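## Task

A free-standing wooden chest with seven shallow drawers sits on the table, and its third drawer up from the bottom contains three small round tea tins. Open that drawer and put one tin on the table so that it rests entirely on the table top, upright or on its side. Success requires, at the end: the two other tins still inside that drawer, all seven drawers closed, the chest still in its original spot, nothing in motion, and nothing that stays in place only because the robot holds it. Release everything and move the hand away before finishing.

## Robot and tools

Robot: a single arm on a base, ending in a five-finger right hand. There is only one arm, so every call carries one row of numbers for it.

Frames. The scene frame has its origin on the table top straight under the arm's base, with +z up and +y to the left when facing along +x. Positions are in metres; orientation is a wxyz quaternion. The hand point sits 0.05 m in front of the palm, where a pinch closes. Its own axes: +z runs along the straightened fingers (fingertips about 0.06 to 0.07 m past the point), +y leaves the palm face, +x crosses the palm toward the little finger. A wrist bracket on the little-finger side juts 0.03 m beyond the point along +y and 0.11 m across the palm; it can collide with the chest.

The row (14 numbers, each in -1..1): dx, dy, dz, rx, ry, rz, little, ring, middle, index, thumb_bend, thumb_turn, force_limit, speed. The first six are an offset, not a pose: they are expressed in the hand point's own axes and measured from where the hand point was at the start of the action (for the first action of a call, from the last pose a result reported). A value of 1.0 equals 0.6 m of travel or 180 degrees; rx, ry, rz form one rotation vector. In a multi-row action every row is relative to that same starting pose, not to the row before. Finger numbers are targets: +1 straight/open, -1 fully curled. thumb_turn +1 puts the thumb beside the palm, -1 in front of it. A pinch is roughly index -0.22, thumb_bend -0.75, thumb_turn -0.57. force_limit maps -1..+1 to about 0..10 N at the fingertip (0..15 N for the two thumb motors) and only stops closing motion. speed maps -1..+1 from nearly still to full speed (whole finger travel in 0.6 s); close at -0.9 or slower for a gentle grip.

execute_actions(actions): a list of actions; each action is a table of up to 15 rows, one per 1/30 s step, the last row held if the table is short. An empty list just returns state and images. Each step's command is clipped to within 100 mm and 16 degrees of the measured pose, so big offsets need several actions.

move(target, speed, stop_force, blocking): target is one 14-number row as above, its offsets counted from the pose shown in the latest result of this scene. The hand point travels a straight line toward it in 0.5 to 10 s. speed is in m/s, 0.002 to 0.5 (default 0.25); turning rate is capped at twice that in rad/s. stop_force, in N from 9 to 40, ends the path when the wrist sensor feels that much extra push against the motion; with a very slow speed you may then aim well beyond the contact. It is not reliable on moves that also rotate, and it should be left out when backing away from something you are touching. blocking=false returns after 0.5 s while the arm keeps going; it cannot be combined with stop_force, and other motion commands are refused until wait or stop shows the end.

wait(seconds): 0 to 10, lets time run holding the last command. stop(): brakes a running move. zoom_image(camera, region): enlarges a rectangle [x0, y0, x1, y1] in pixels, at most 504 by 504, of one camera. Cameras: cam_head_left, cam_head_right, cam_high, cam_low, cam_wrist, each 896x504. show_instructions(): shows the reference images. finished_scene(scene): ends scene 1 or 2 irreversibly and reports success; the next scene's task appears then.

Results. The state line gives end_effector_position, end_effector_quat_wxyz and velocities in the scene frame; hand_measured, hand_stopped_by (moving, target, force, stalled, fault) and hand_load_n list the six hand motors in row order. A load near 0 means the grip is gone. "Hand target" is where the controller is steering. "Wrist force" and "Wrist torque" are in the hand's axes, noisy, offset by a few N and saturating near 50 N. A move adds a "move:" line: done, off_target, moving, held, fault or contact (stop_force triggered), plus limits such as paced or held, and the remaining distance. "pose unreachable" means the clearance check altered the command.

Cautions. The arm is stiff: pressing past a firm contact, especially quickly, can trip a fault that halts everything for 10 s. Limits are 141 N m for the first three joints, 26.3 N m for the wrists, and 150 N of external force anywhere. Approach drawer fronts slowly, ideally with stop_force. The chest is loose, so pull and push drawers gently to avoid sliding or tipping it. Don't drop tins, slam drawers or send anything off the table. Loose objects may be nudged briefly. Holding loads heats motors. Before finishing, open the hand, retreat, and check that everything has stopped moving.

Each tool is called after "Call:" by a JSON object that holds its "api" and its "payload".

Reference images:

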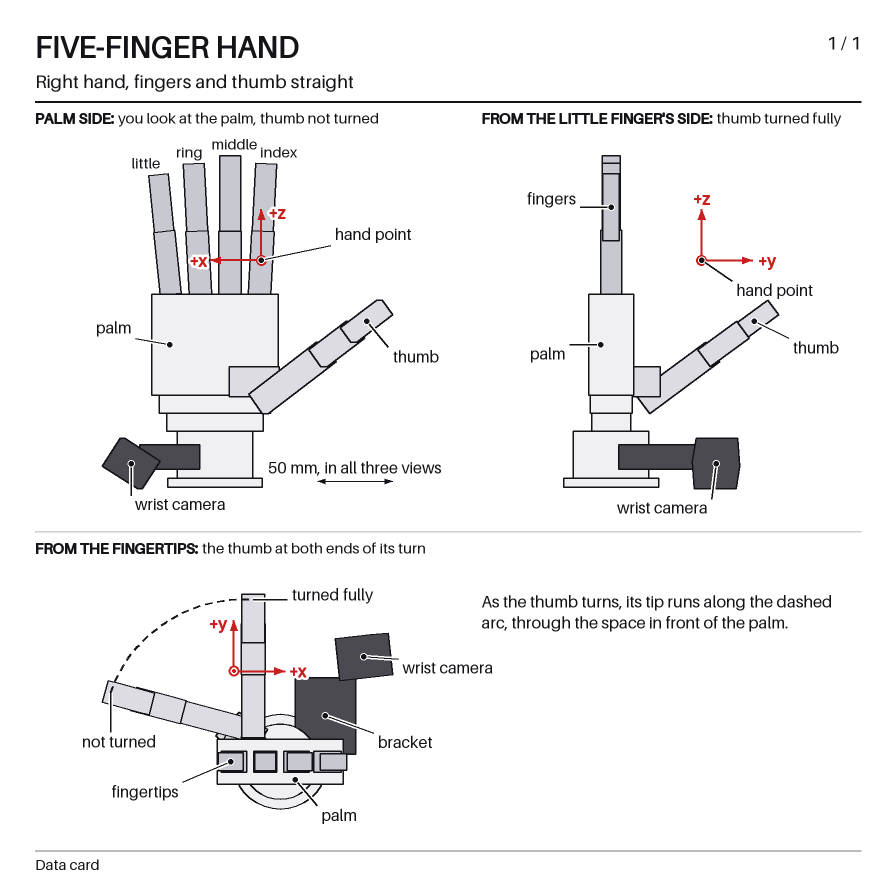

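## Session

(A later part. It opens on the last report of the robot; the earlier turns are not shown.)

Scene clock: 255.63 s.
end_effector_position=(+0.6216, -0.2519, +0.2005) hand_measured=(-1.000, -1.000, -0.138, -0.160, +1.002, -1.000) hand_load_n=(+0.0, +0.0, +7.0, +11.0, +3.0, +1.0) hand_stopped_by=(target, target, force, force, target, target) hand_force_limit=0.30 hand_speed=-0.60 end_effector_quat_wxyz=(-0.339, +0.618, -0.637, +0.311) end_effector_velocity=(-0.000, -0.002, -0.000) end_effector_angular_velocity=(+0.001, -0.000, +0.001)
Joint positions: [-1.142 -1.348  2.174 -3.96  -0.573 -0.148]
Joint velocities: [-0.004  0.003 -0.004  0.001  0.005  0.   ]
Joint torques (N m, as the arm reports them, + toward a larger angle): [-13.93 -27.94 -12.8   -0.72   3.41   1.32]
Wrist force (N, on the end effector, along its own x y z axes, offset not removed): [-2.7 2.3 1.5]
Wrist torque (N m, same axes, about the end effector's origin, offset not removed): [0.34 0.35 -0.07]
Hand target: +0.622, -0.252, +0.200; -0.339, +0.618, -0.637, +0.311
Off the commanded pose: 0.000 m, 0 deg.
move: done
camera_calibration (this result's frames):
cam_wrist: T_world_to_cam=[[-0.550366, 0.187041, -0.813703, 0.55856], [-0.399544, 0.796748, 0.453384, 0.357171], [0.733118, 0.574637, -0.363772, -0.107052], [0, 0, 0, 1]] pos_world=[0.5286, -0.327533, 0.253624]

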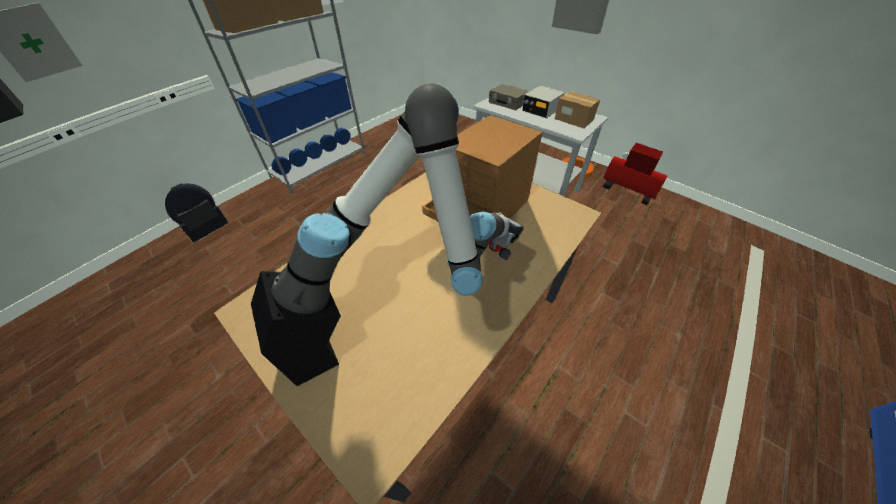

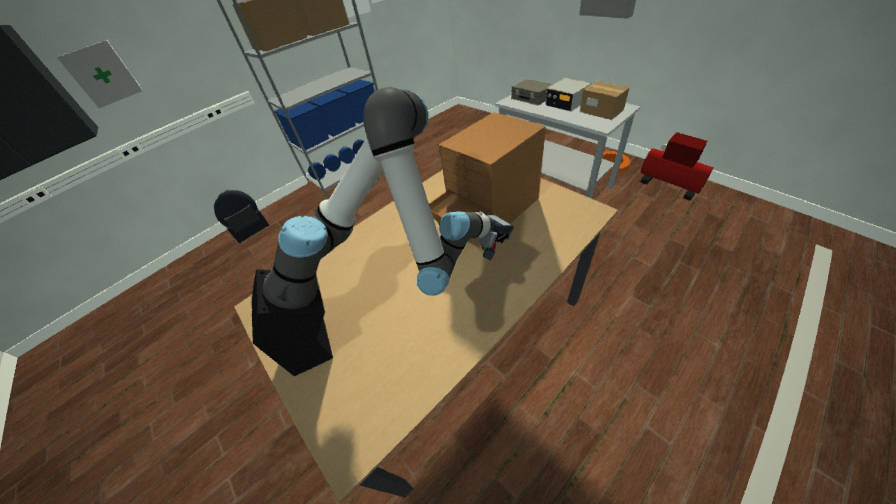

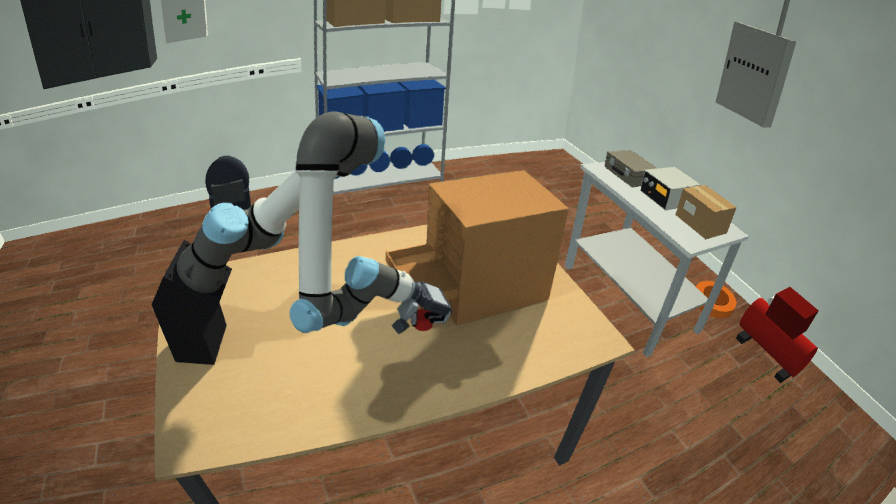

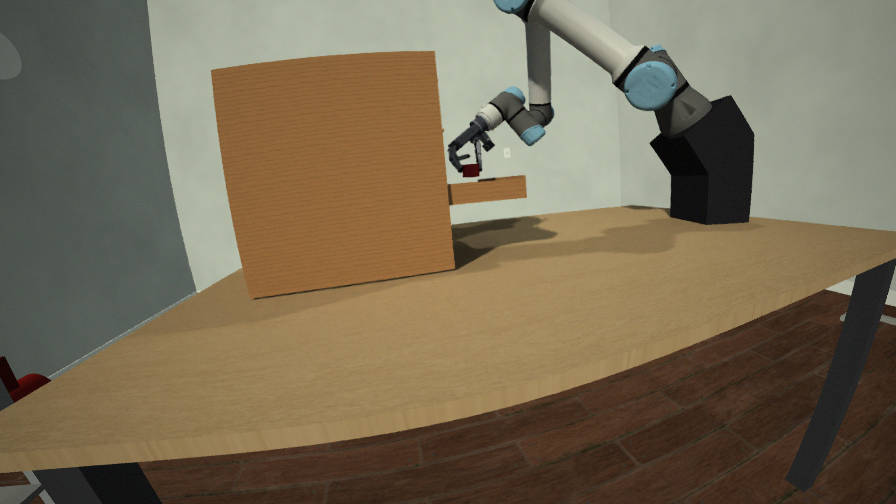

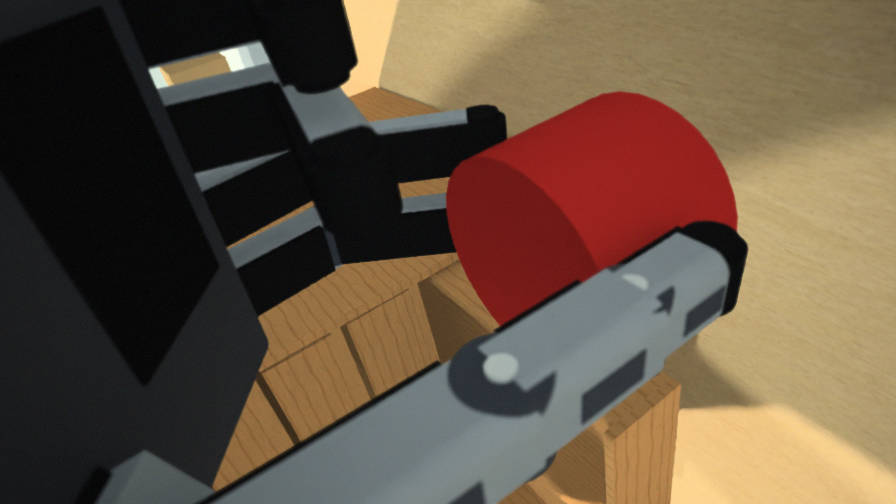

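Call:
{"api": "move", "payload": {"target": [0,0.2025,0.1475,0,0,0,-1,-1,-0.3,-0.3,1,-1,0.3,-0.6], "speed": 0.1}}

Call:
{"api": "zoom_image", "payload": {"camera": "cam_low", "region": [400,120,600,270]}}

Call:
{"api": "zoom_image", "payload": {"camera": "cam_high", "region": [300,260,500,410]}}

Scene clock: 262.37 s.
end_effector_position=(+0.6236, -0.2443, +0.0504) hand_measured=(-1.000, -1.000, -0.138, -0.160, +1.002, -1.000) hand_load_n=(+0.0, +0.0, +7.0, +11.0, +3.0, +1.0) hand_stopped_by=(target, target, force, force, target, target) hand_force_limit=0.30 hand_speed=-0.60 end_effector_quat_wxyz=(-0.339, +0.618, -0.637, +0.311) end_effector_velocity=(+0.000, -0.001, -0.002) end_effector_angular_velocity=(-0.003, -0.001, -0.001)
Joint positions: [-0.994 -0.945  1.989 -4.179 -0.721 -0.147]
Joint velocities: [ 0.001  0.006 -0.005 -0.003 -0.003 -0.   ]
Joint torques (N m, as the arm reports them, + toward a larger angle): [  6.72 -33.81  -6.61  -3.24  -2.63   1.3 ]
Wrist force (N, on the end effector, along its own x y z axes, offset not removed): [-0.7 2.1 2.2]
Wrist torque (N m, same axes, about the end effector's origin, offset not removed): [0.30 0.05 0.13]
Hand target: +0.624, -0.244, +0.050; -0.339, +0.618, -0.637, +0.311
Off the commanded pose: 0.001 m, 0 deg.
move: done
camera_calibration (this result's frames):
cam_wrist: T_world_to_cam=[[-0.550432, 0.186988, -0.813671, 0.436181], [-0.399548, 0.796746, 0.453384, 0.419899], [0.733066, 0.574658, -0.363844, -0.167427], [0, 0, 0, 1]] pos_world=[0.530593, -0.3199, 0.103615]

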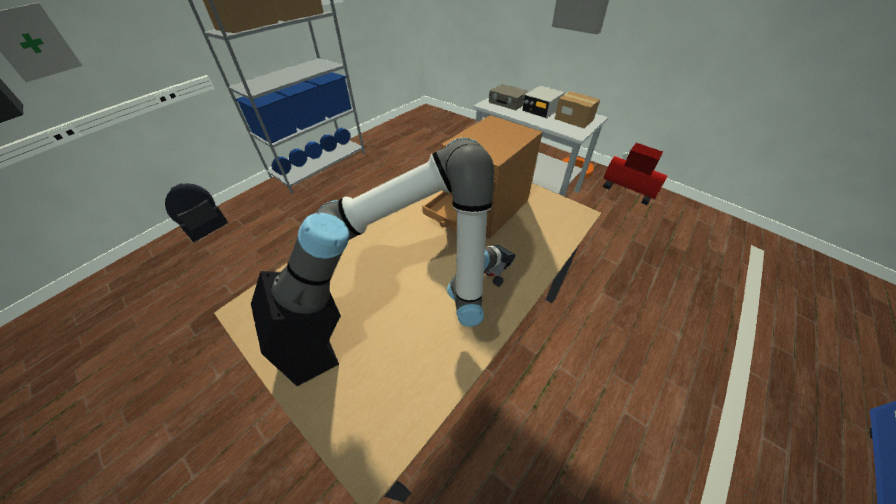

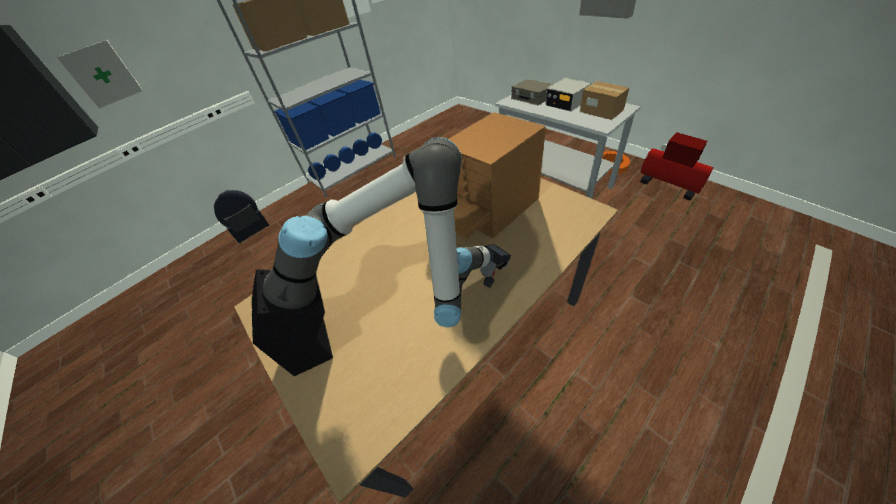

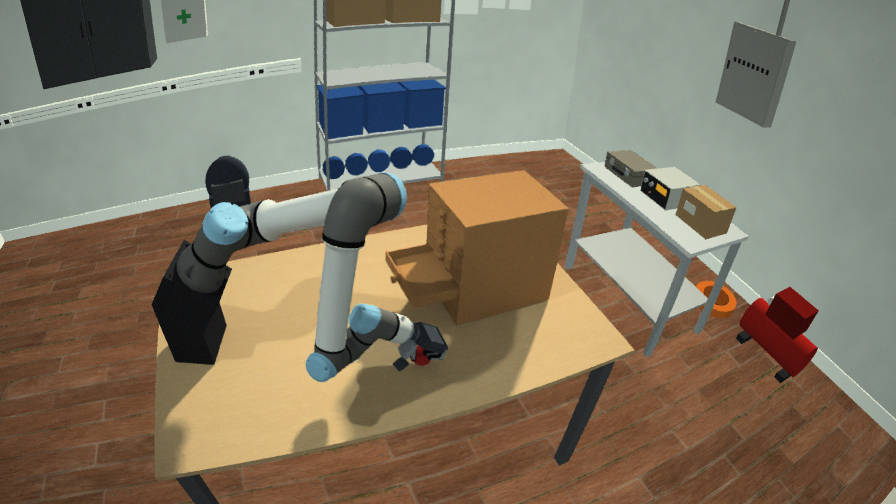

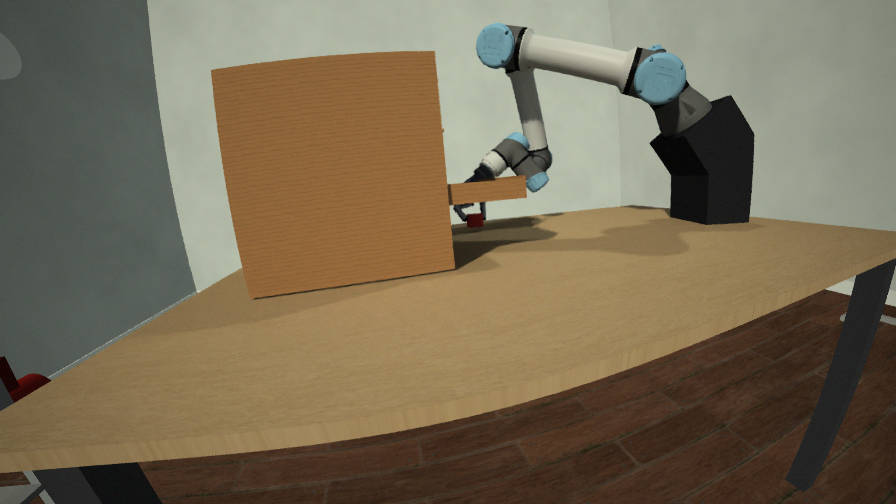

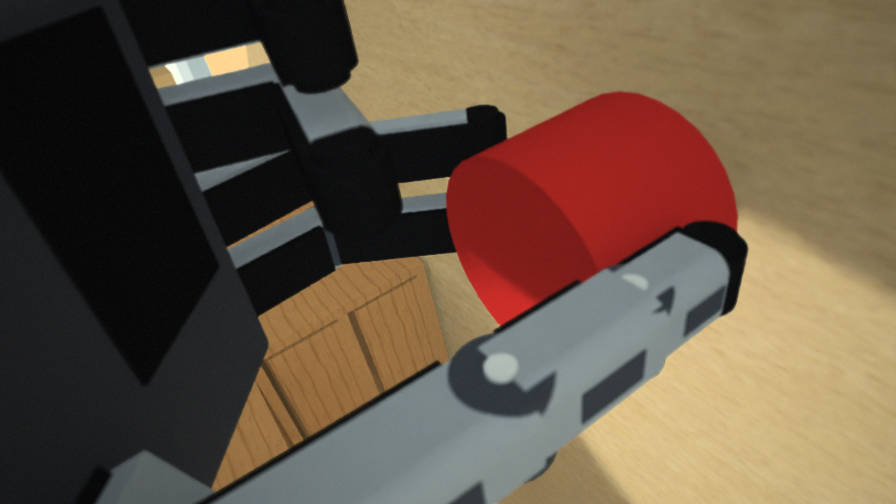

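Region (400, 120, 600, 270) of cam_low's 896x504 image, scaled by 2.520, with more detail than that image has; it fills the top 378 rows of this view, and the rest is white.

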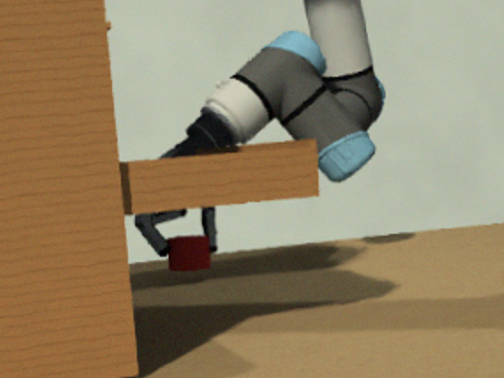

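Region (300, 260, 500, 410) of cam_high's 896x504 image, scaled by 2.520, with more detail than that image has; it fills the top 378 rows of this view, and the rest is white.

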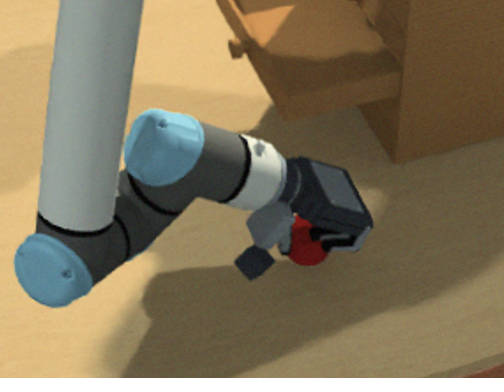

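Call:
{"api": "move", "payload": {"target": [0,0.03,0.022,0,0,0,-1,-1,-0.3,-0.3,1,-1,0.3,-0.6], "speed": 0.008, "stop_force": 9}}

Call:
{"api": "zoom_image", "payload": {"camera": "cam_low", "region": [430,170,530,250]}}

Scene clock: 265.80 s.
end_effector_position=(+0.6239, -0.2433, +0.0343) hand_measured=(-1.000, -1.000, -0.138, -0.160, +1.002, -1.000) hand_load_n=(+0.0, +0.0, +6.0, +11.0, +3.0, +0.5) hand_stopped_by=(target, target, force, force, target, target) hand_force_limit=0.30 hand_speed=-0.60 end_effector_quat_wxyz=(-0.339, +0.618, -0.637, +0.311) end_effector_velocity=(-0.001, +0.001, +0.003) end_effector_angular_velocity=(+0.003, +0.001, +0.002)
Joint positions: [-0.98  -0.904  1.961 -4.192 -0.735 -0.147]
Joint velocities: [-0.002 -0.007  0.006  0.003  0.005 -0.   ]
Joint torques (N m, as the arm reports them, + toward a larger angle): [-15.85 -47.24   8.01  -0.84   3.26   0.97]
Wrist force (N, on the end effector, along its own x y z axes, offset not removed): [-1.8 0.7 -0.9]
Wrist torque (N m, same axes, about the end effector's origin, offset not removed): [0.40 0.28 -0.02]
Hand target: +0.624, -0.243, +0.035; -0.339, +0.618, -0.637, +0.311
Off the commanded pose: 0.006 m, 0 deg.
move: contact
camera_calibration (this result's frames):
cam_wrist: T_world_to_cam=[[-0.550454, 0.187024, -0.813648, 0.423092], [-0.399506, 0.79675, 0.453415, 0.426594], [0.733073, 0.574641, -0.363857, -0.174084], [0, 0, 0, 1]] pos_world=[0.530935, -0.318981, 0.0874821]

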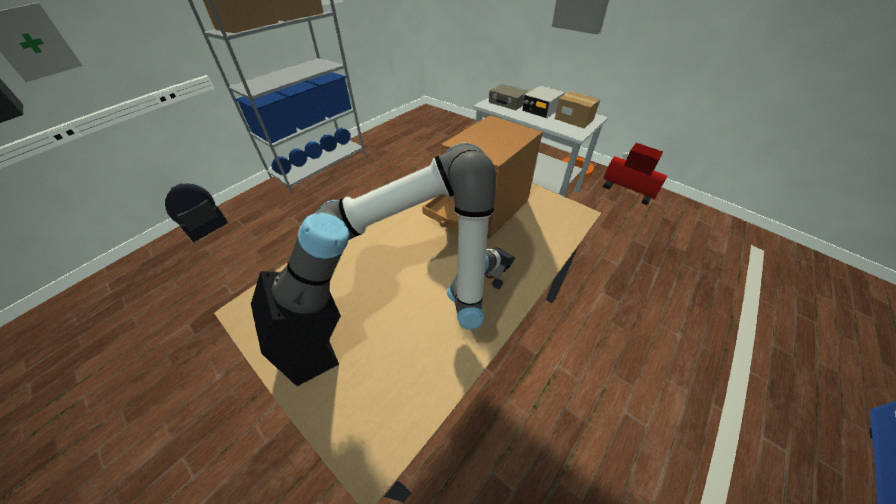

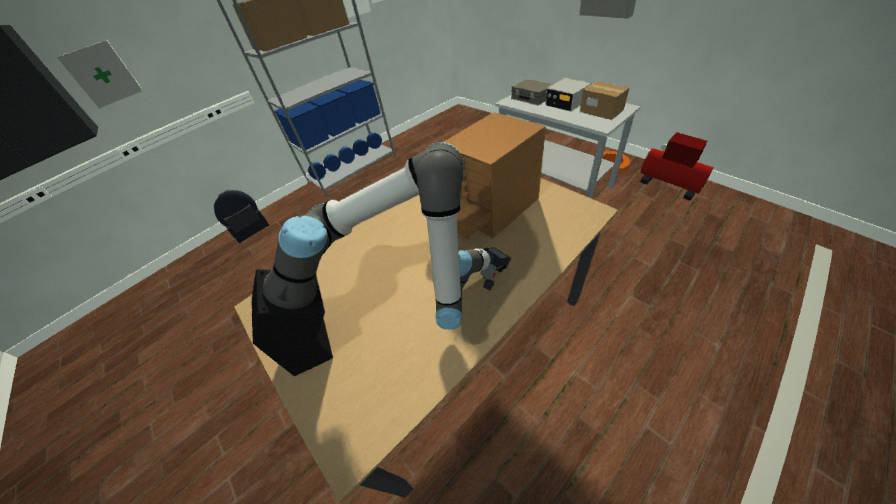

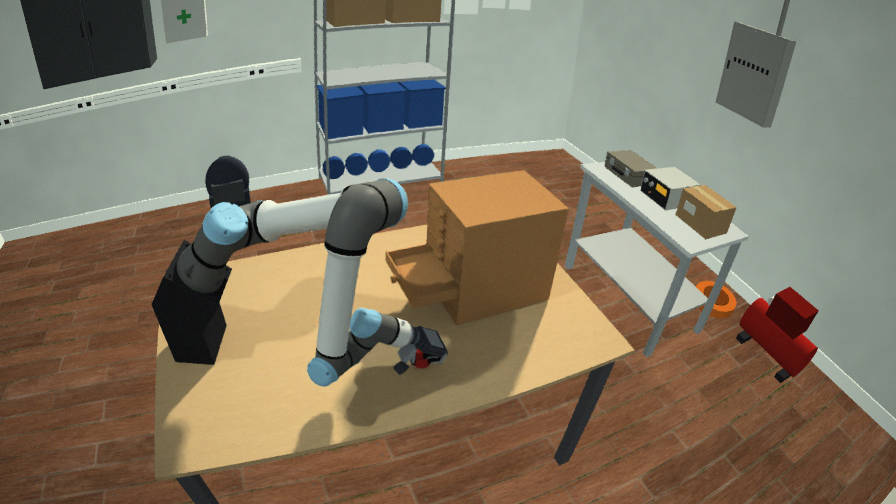

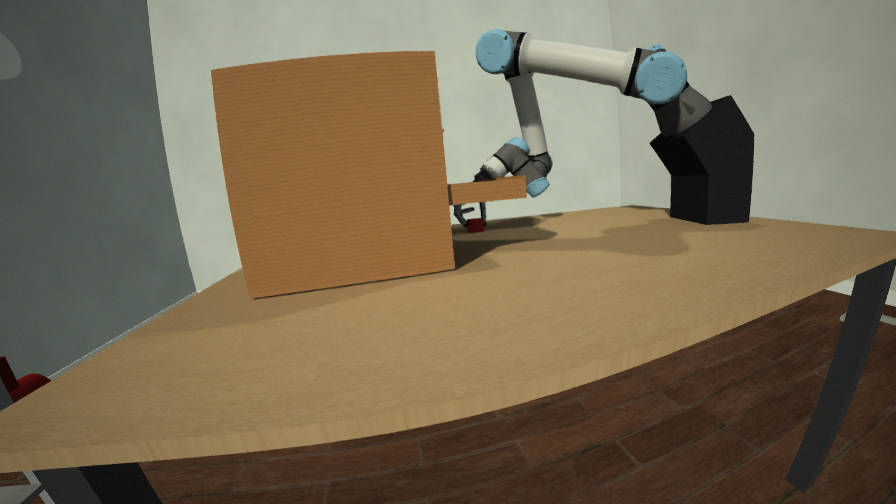

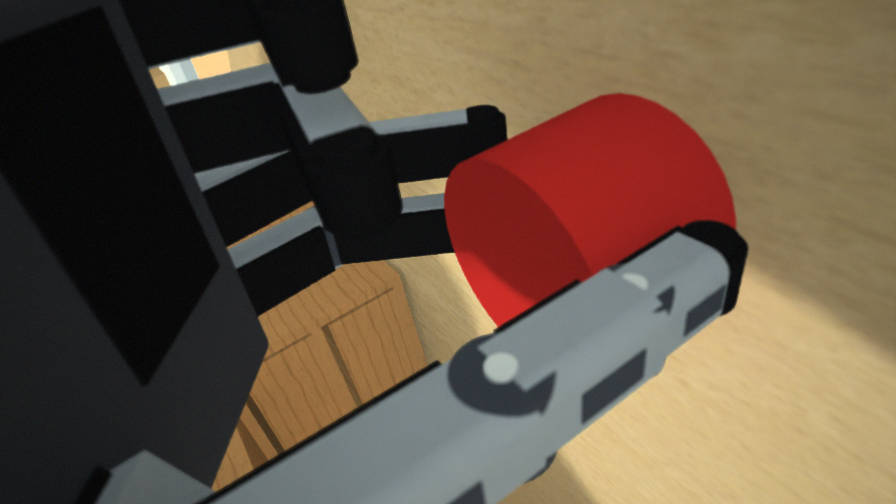

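Region (430, 170, 530, 250) of cam_low's 896x504 image, scaled by 5.040, with more detail than that image has; it fills the top 403 rows of this view, and the rest is white.

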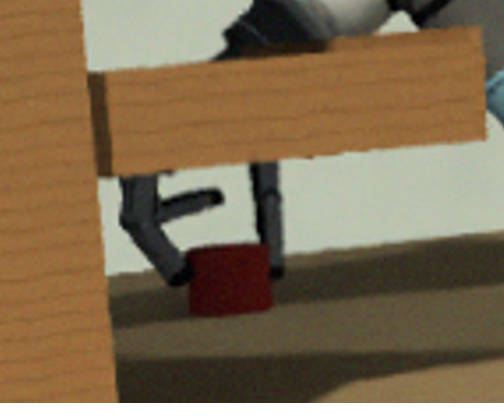

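Call:
{"api": "execute_actions", "payload": {"actions": [[[0,0,0,0,0,0,-1,-1,0.3,0.3,1,-1,0.3,0]],[[0,0.003,-0.005,0,0,0,-1,-1,0.3,0.3,1,-1,0.3,0]]]}}

Call:
{"api": "move", "payload": {"target": [0,-0.08,-0.06,0,0,0,-1,-1,0.3,0.3,1,-1,0.3,0], "speed": 0.1}}

Call:
{"api": "move", "payload": {"target": [0,0.012,-0.175,0,0,0,-1,-1,0.55,0.55,1,-1,0.3,0], "speed": 0.15}}

Scene clock: 270.93 s.
end_effector_position=(+0.6206, -0.2433, +0.0346) hand_measured=(-1.000, -1.000, +0.300, +0.300, +1.000, -1.000) hand_load_n=(+0.0, +0.0, +0.0, +0.0, +0.0, +0.0) hand_stopped_by=(target, target, target, target, target, target) hand_force_limit=0.30 hand_speed=0.00 end_effector_quat_wxyz=(-0.339, +0.618, -0.637, +0.311) end_effector_velocity=(-0.001, +0.000, -0.000) end_effector_angular_velocity=(-0.000, +0.001, -0.000)
Joint positions: [-0.985 -0.903  1.968 -4.2   -0.73  -0.147]
Joint velocities: [-0.     0.     0.002 -0.001 -0.    -0.001]
Joint torques (N m, as the arm reports them, + toward a larger angle): [-14.27 -33.03   7.8   -3.62   3.31  -1.78]
Wrist force (N, on the end effector, along its own x y z axes, offset not removed): [-2.5 1.7 0.5]
Wrist torque (N m, same axes, about the end effector's origin, offset not removed): [0.29 0.40 0.10]
Hand target: +0.620, -0.243, +0.035; -0.339, +0.618, -0.637, +0.311
Off the commanded pose: 0.000 m, 0 deg.
camera_calibration (this result's frames):
cam_wrist: T_world_to_cam=[[-0.550425, 0.187036, -0.813665, 0.421463], [-0.399498, 0.796761, 0.453402, 0.425115], [0.733099, 0.574621, -0.363836, -0.171513], [0, 0, 0, 1]] pos_world=[0.527552, -0.318989, 0.087779]

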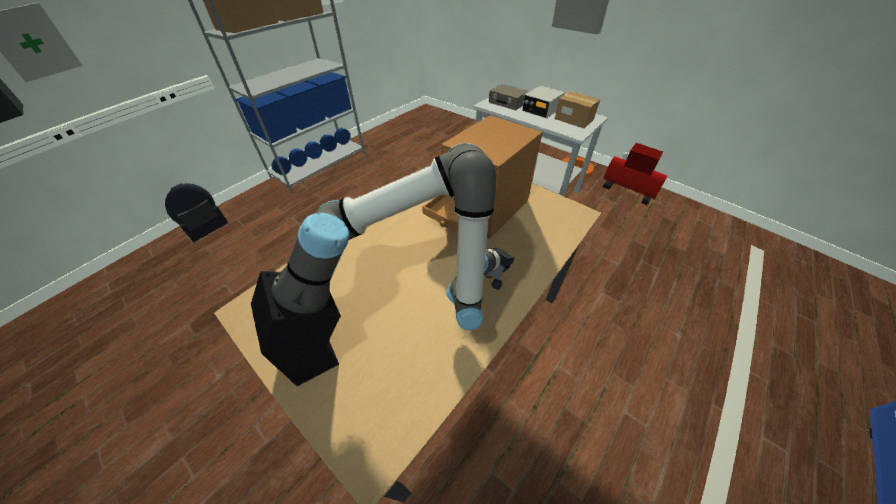

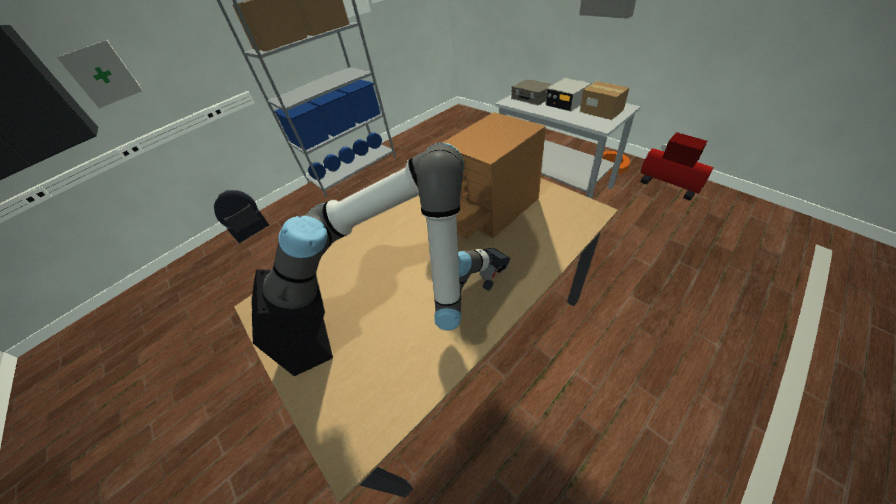

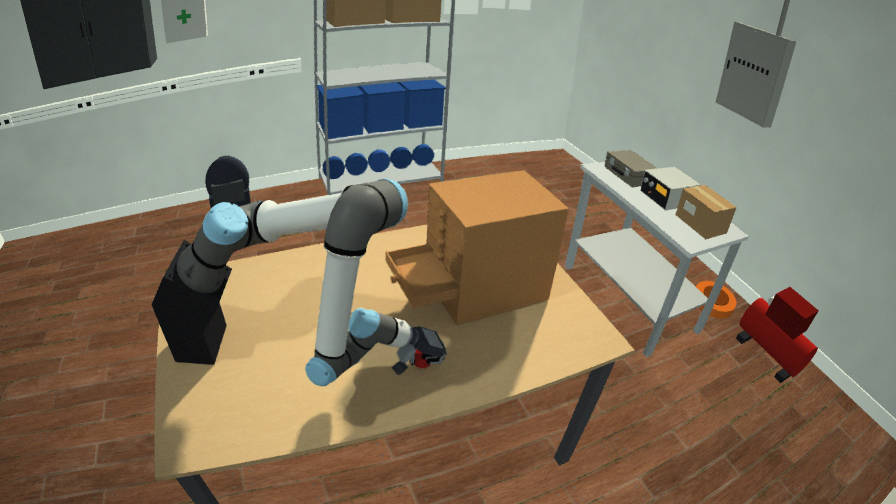

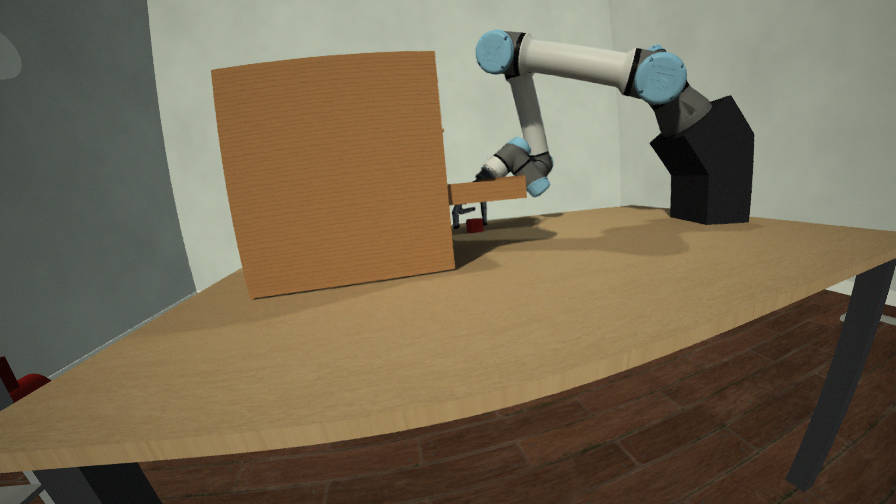

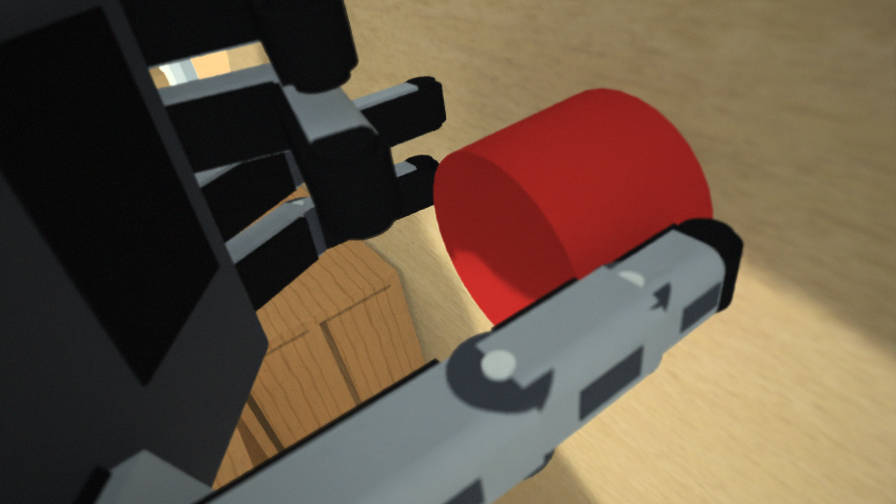

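Scene clock: 272.10 s.
end_effector_position=(+0.6190, -0.2464, +0.0943) hand_measured=(-1.000, -1.000, +0.300, +0.300, +1.000, -1.000) hand_load_n=(+0.0, +0.0, +0.0, +0.0, +0.0, +0.0) hand_stopped_by=(target, target, target, target, target, target) hand_force_limit=0.30 hand_speed=0.00 end_effector_quat_wxyz=(-0.339, +0.618, -0.637, +0.311) end_effector_velocity=(-0.000, -0.000, +0.002) end_effector_angular_velocity=(-0.001, -0.000, +0.000)
Joint positions: [-1.038 -1.057  2.065 -4.144 -0.677 -0.147]
Joint velocities: [-0.003 -0.006  0.004  0.002  0.003 -0.001]
Joint torques (N m, as the arm reports them, + toward a larger angle): [-13.6  -44.99   7.28  -0.33   3.04  -1.79]
Wrist force (N, on the end effector, along its own x y z axes, offset not removed): [-3.6 2.4 0.2]
Wrist torque (N m, same axes, about the end effector's origin, offset not removed): [0.48 0.66 -0.02]
Hand target: +0.619, -0.246, +0.095; -0.339, +0.618, -0.637, +0.311
Off the commanded pose: 0.000 m, 0 deg.
move: done
camera_calibration (this result's frames):
cam_wrist: T_world_to_cam=[[-0.550372, 0.187071, -0.813692, 0.469671], [-0.399496, 0.796767, 0.453394, 0.399823], [0.73314, 0.574602, -0.363784, -0.146919], [0, 0, 0, 1]] pos_world=[0.525933, -0.322007, 0.147444]

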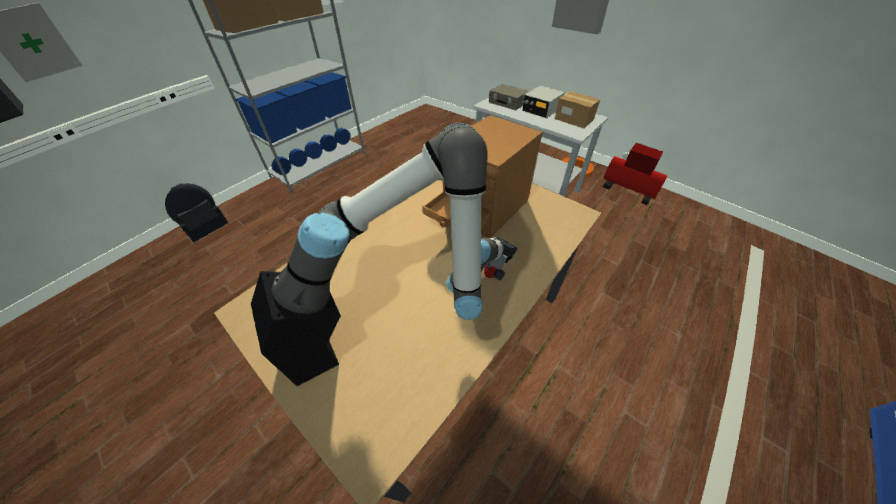

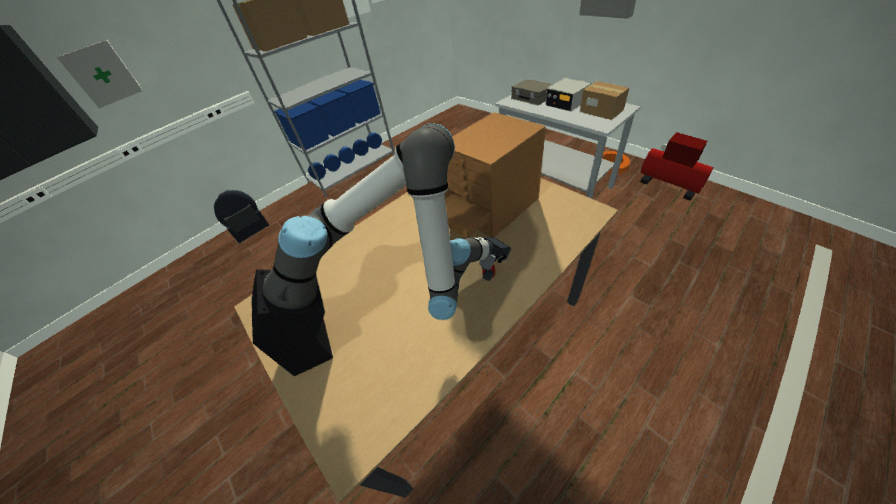

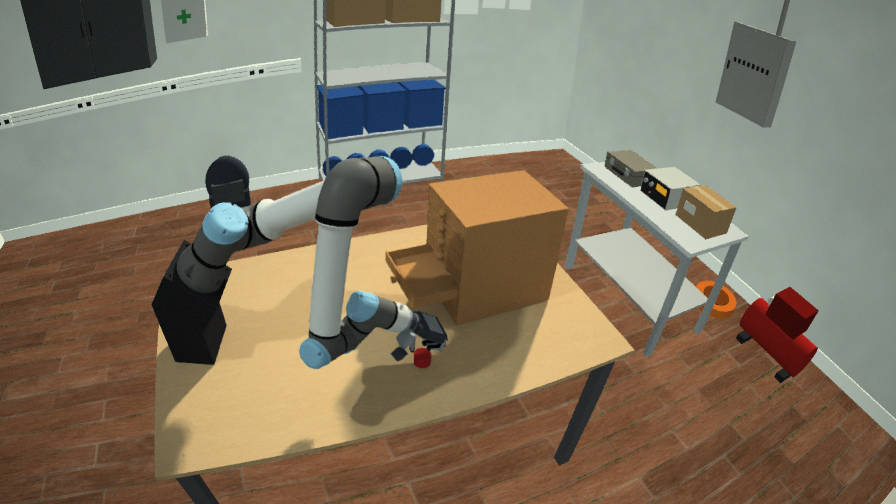

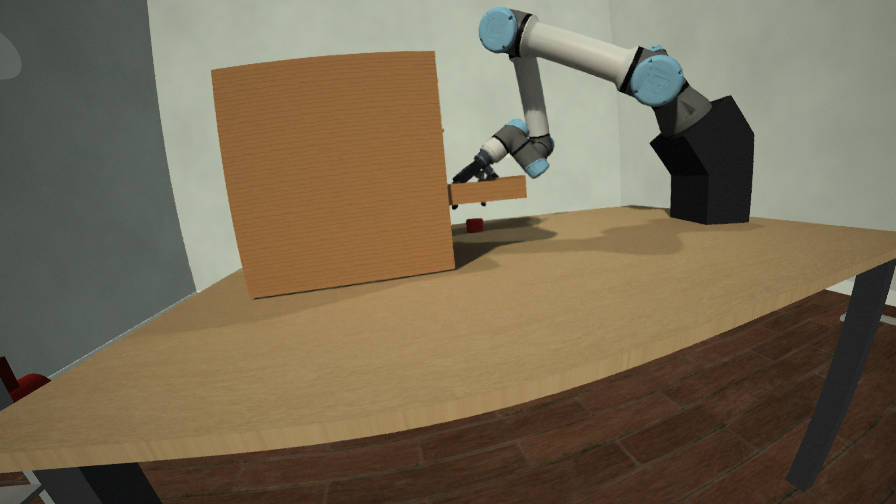

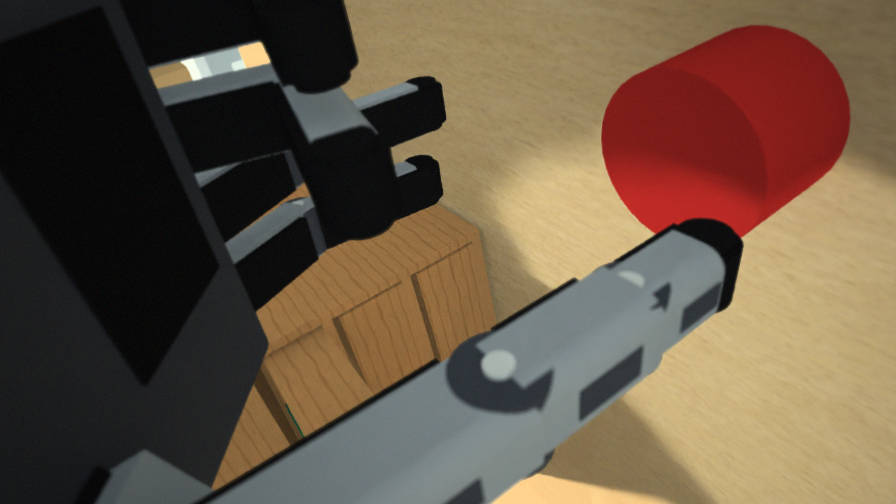

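Scene clock: 273.43 s.
end_effector_position=(+0.5293, -0.2487, +0.1488) hand_measured=(-1.000, -1.000, +0.550, +0.550, +1.000, -1.000) hand_load_n=(+0.0, +0.0, +0.0, +0.0, +0.0, +0.0) hand_stopped_by=(target, target, target, target, target, target) hand_force_limit=0.30 hand_speed=0.00 end_effector_quat_wxyz=(-0.339, +0.618, -0.637, +0.311) end_effector_velocity=(-0.002, +0.000, +0.002) end_effector_angular_velocity=(+0.002, -0.000, +0.000)
Joint positions: [-1.277 -1.159  2.308 -4.281 -0.438 -0.151]
Joint velocities: [-0.008 -0.002  0.006 -0.003  0.009  0.001]
Joint torques (N m, as the arm reports them, + toward a larger angle): [-16.14 -36.31  10.04  -3.18   3.21   1.15]
Wrist force (N, on the end effector, along its own x y z axes, offset not removed): [-2.0 1.3 1.0]
Wrist torque (N m, same axes, about the end effector's origin, offset not removed): [0.22 0.23 -0.05]
Hand target: +0.529, -0.249, +0.149; -0.339, +0.618, -0.637, +0.311
Off the commanded pose: 0.000 m, 0 deg.
move: done
camera_calibration (this result's frames):
cam_wrist: T_world_to_cam=[[-0.550387, 0.187095, -0.813677, 0.46517], [-0.399428, 0.7968, 0.453395, 0.341069], [0.733166, 0.574548, -0.363817, -0.0600231], [0, 0, 0, 1]] pos_world=[0.436263, -0.324309, 0.202021]

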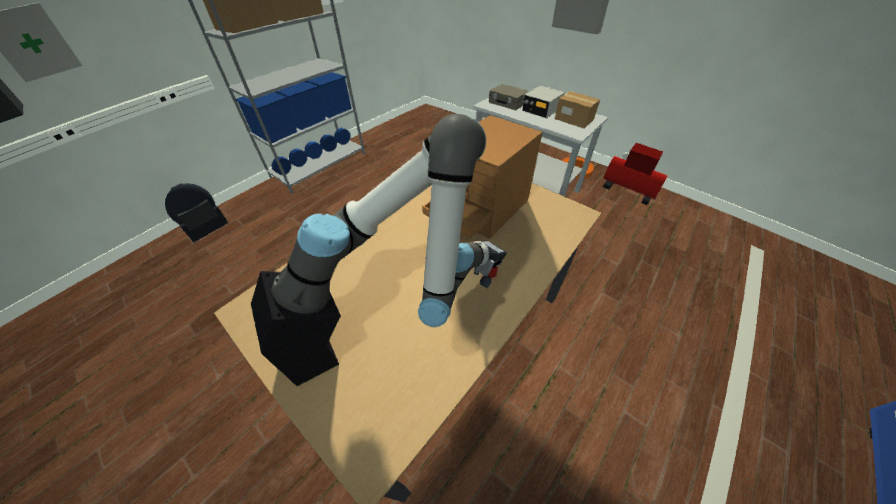

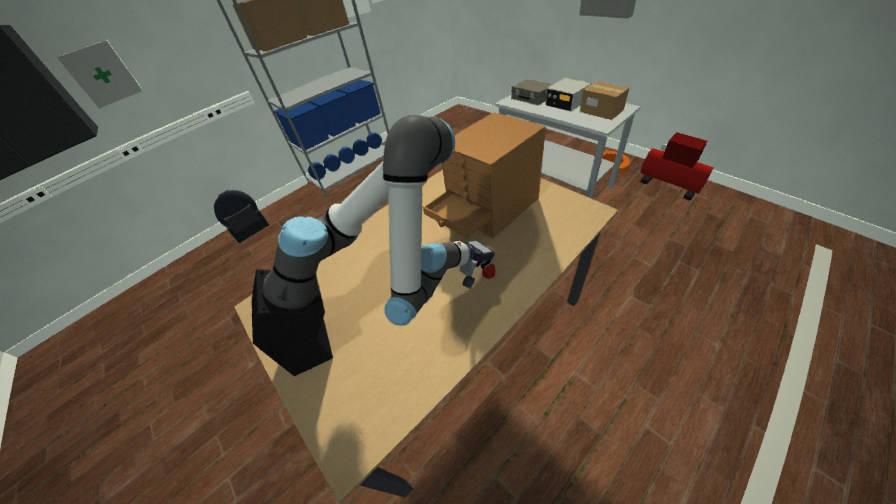

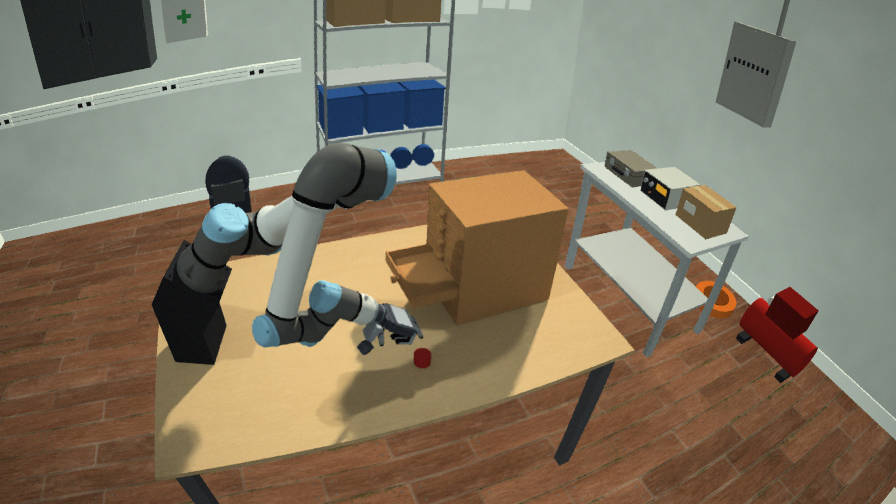

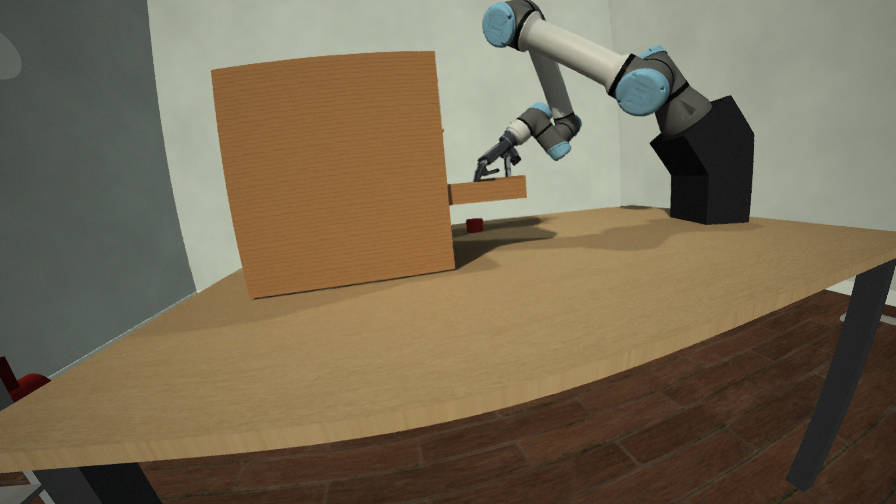

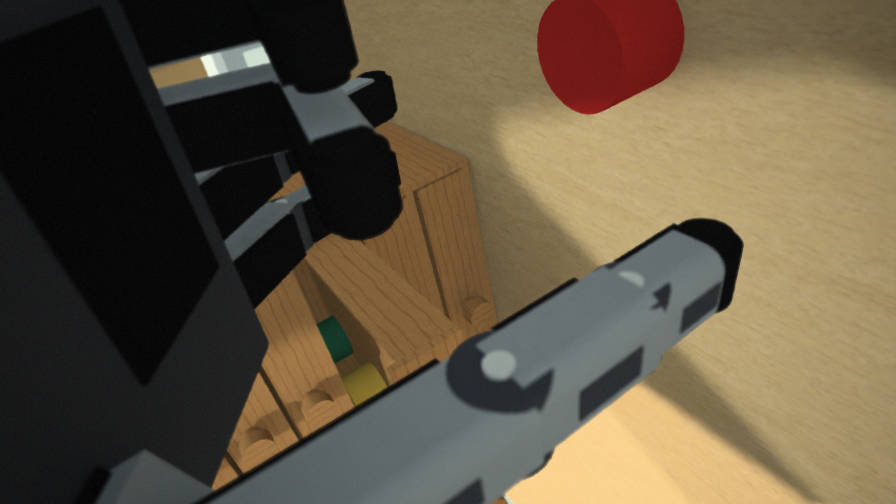

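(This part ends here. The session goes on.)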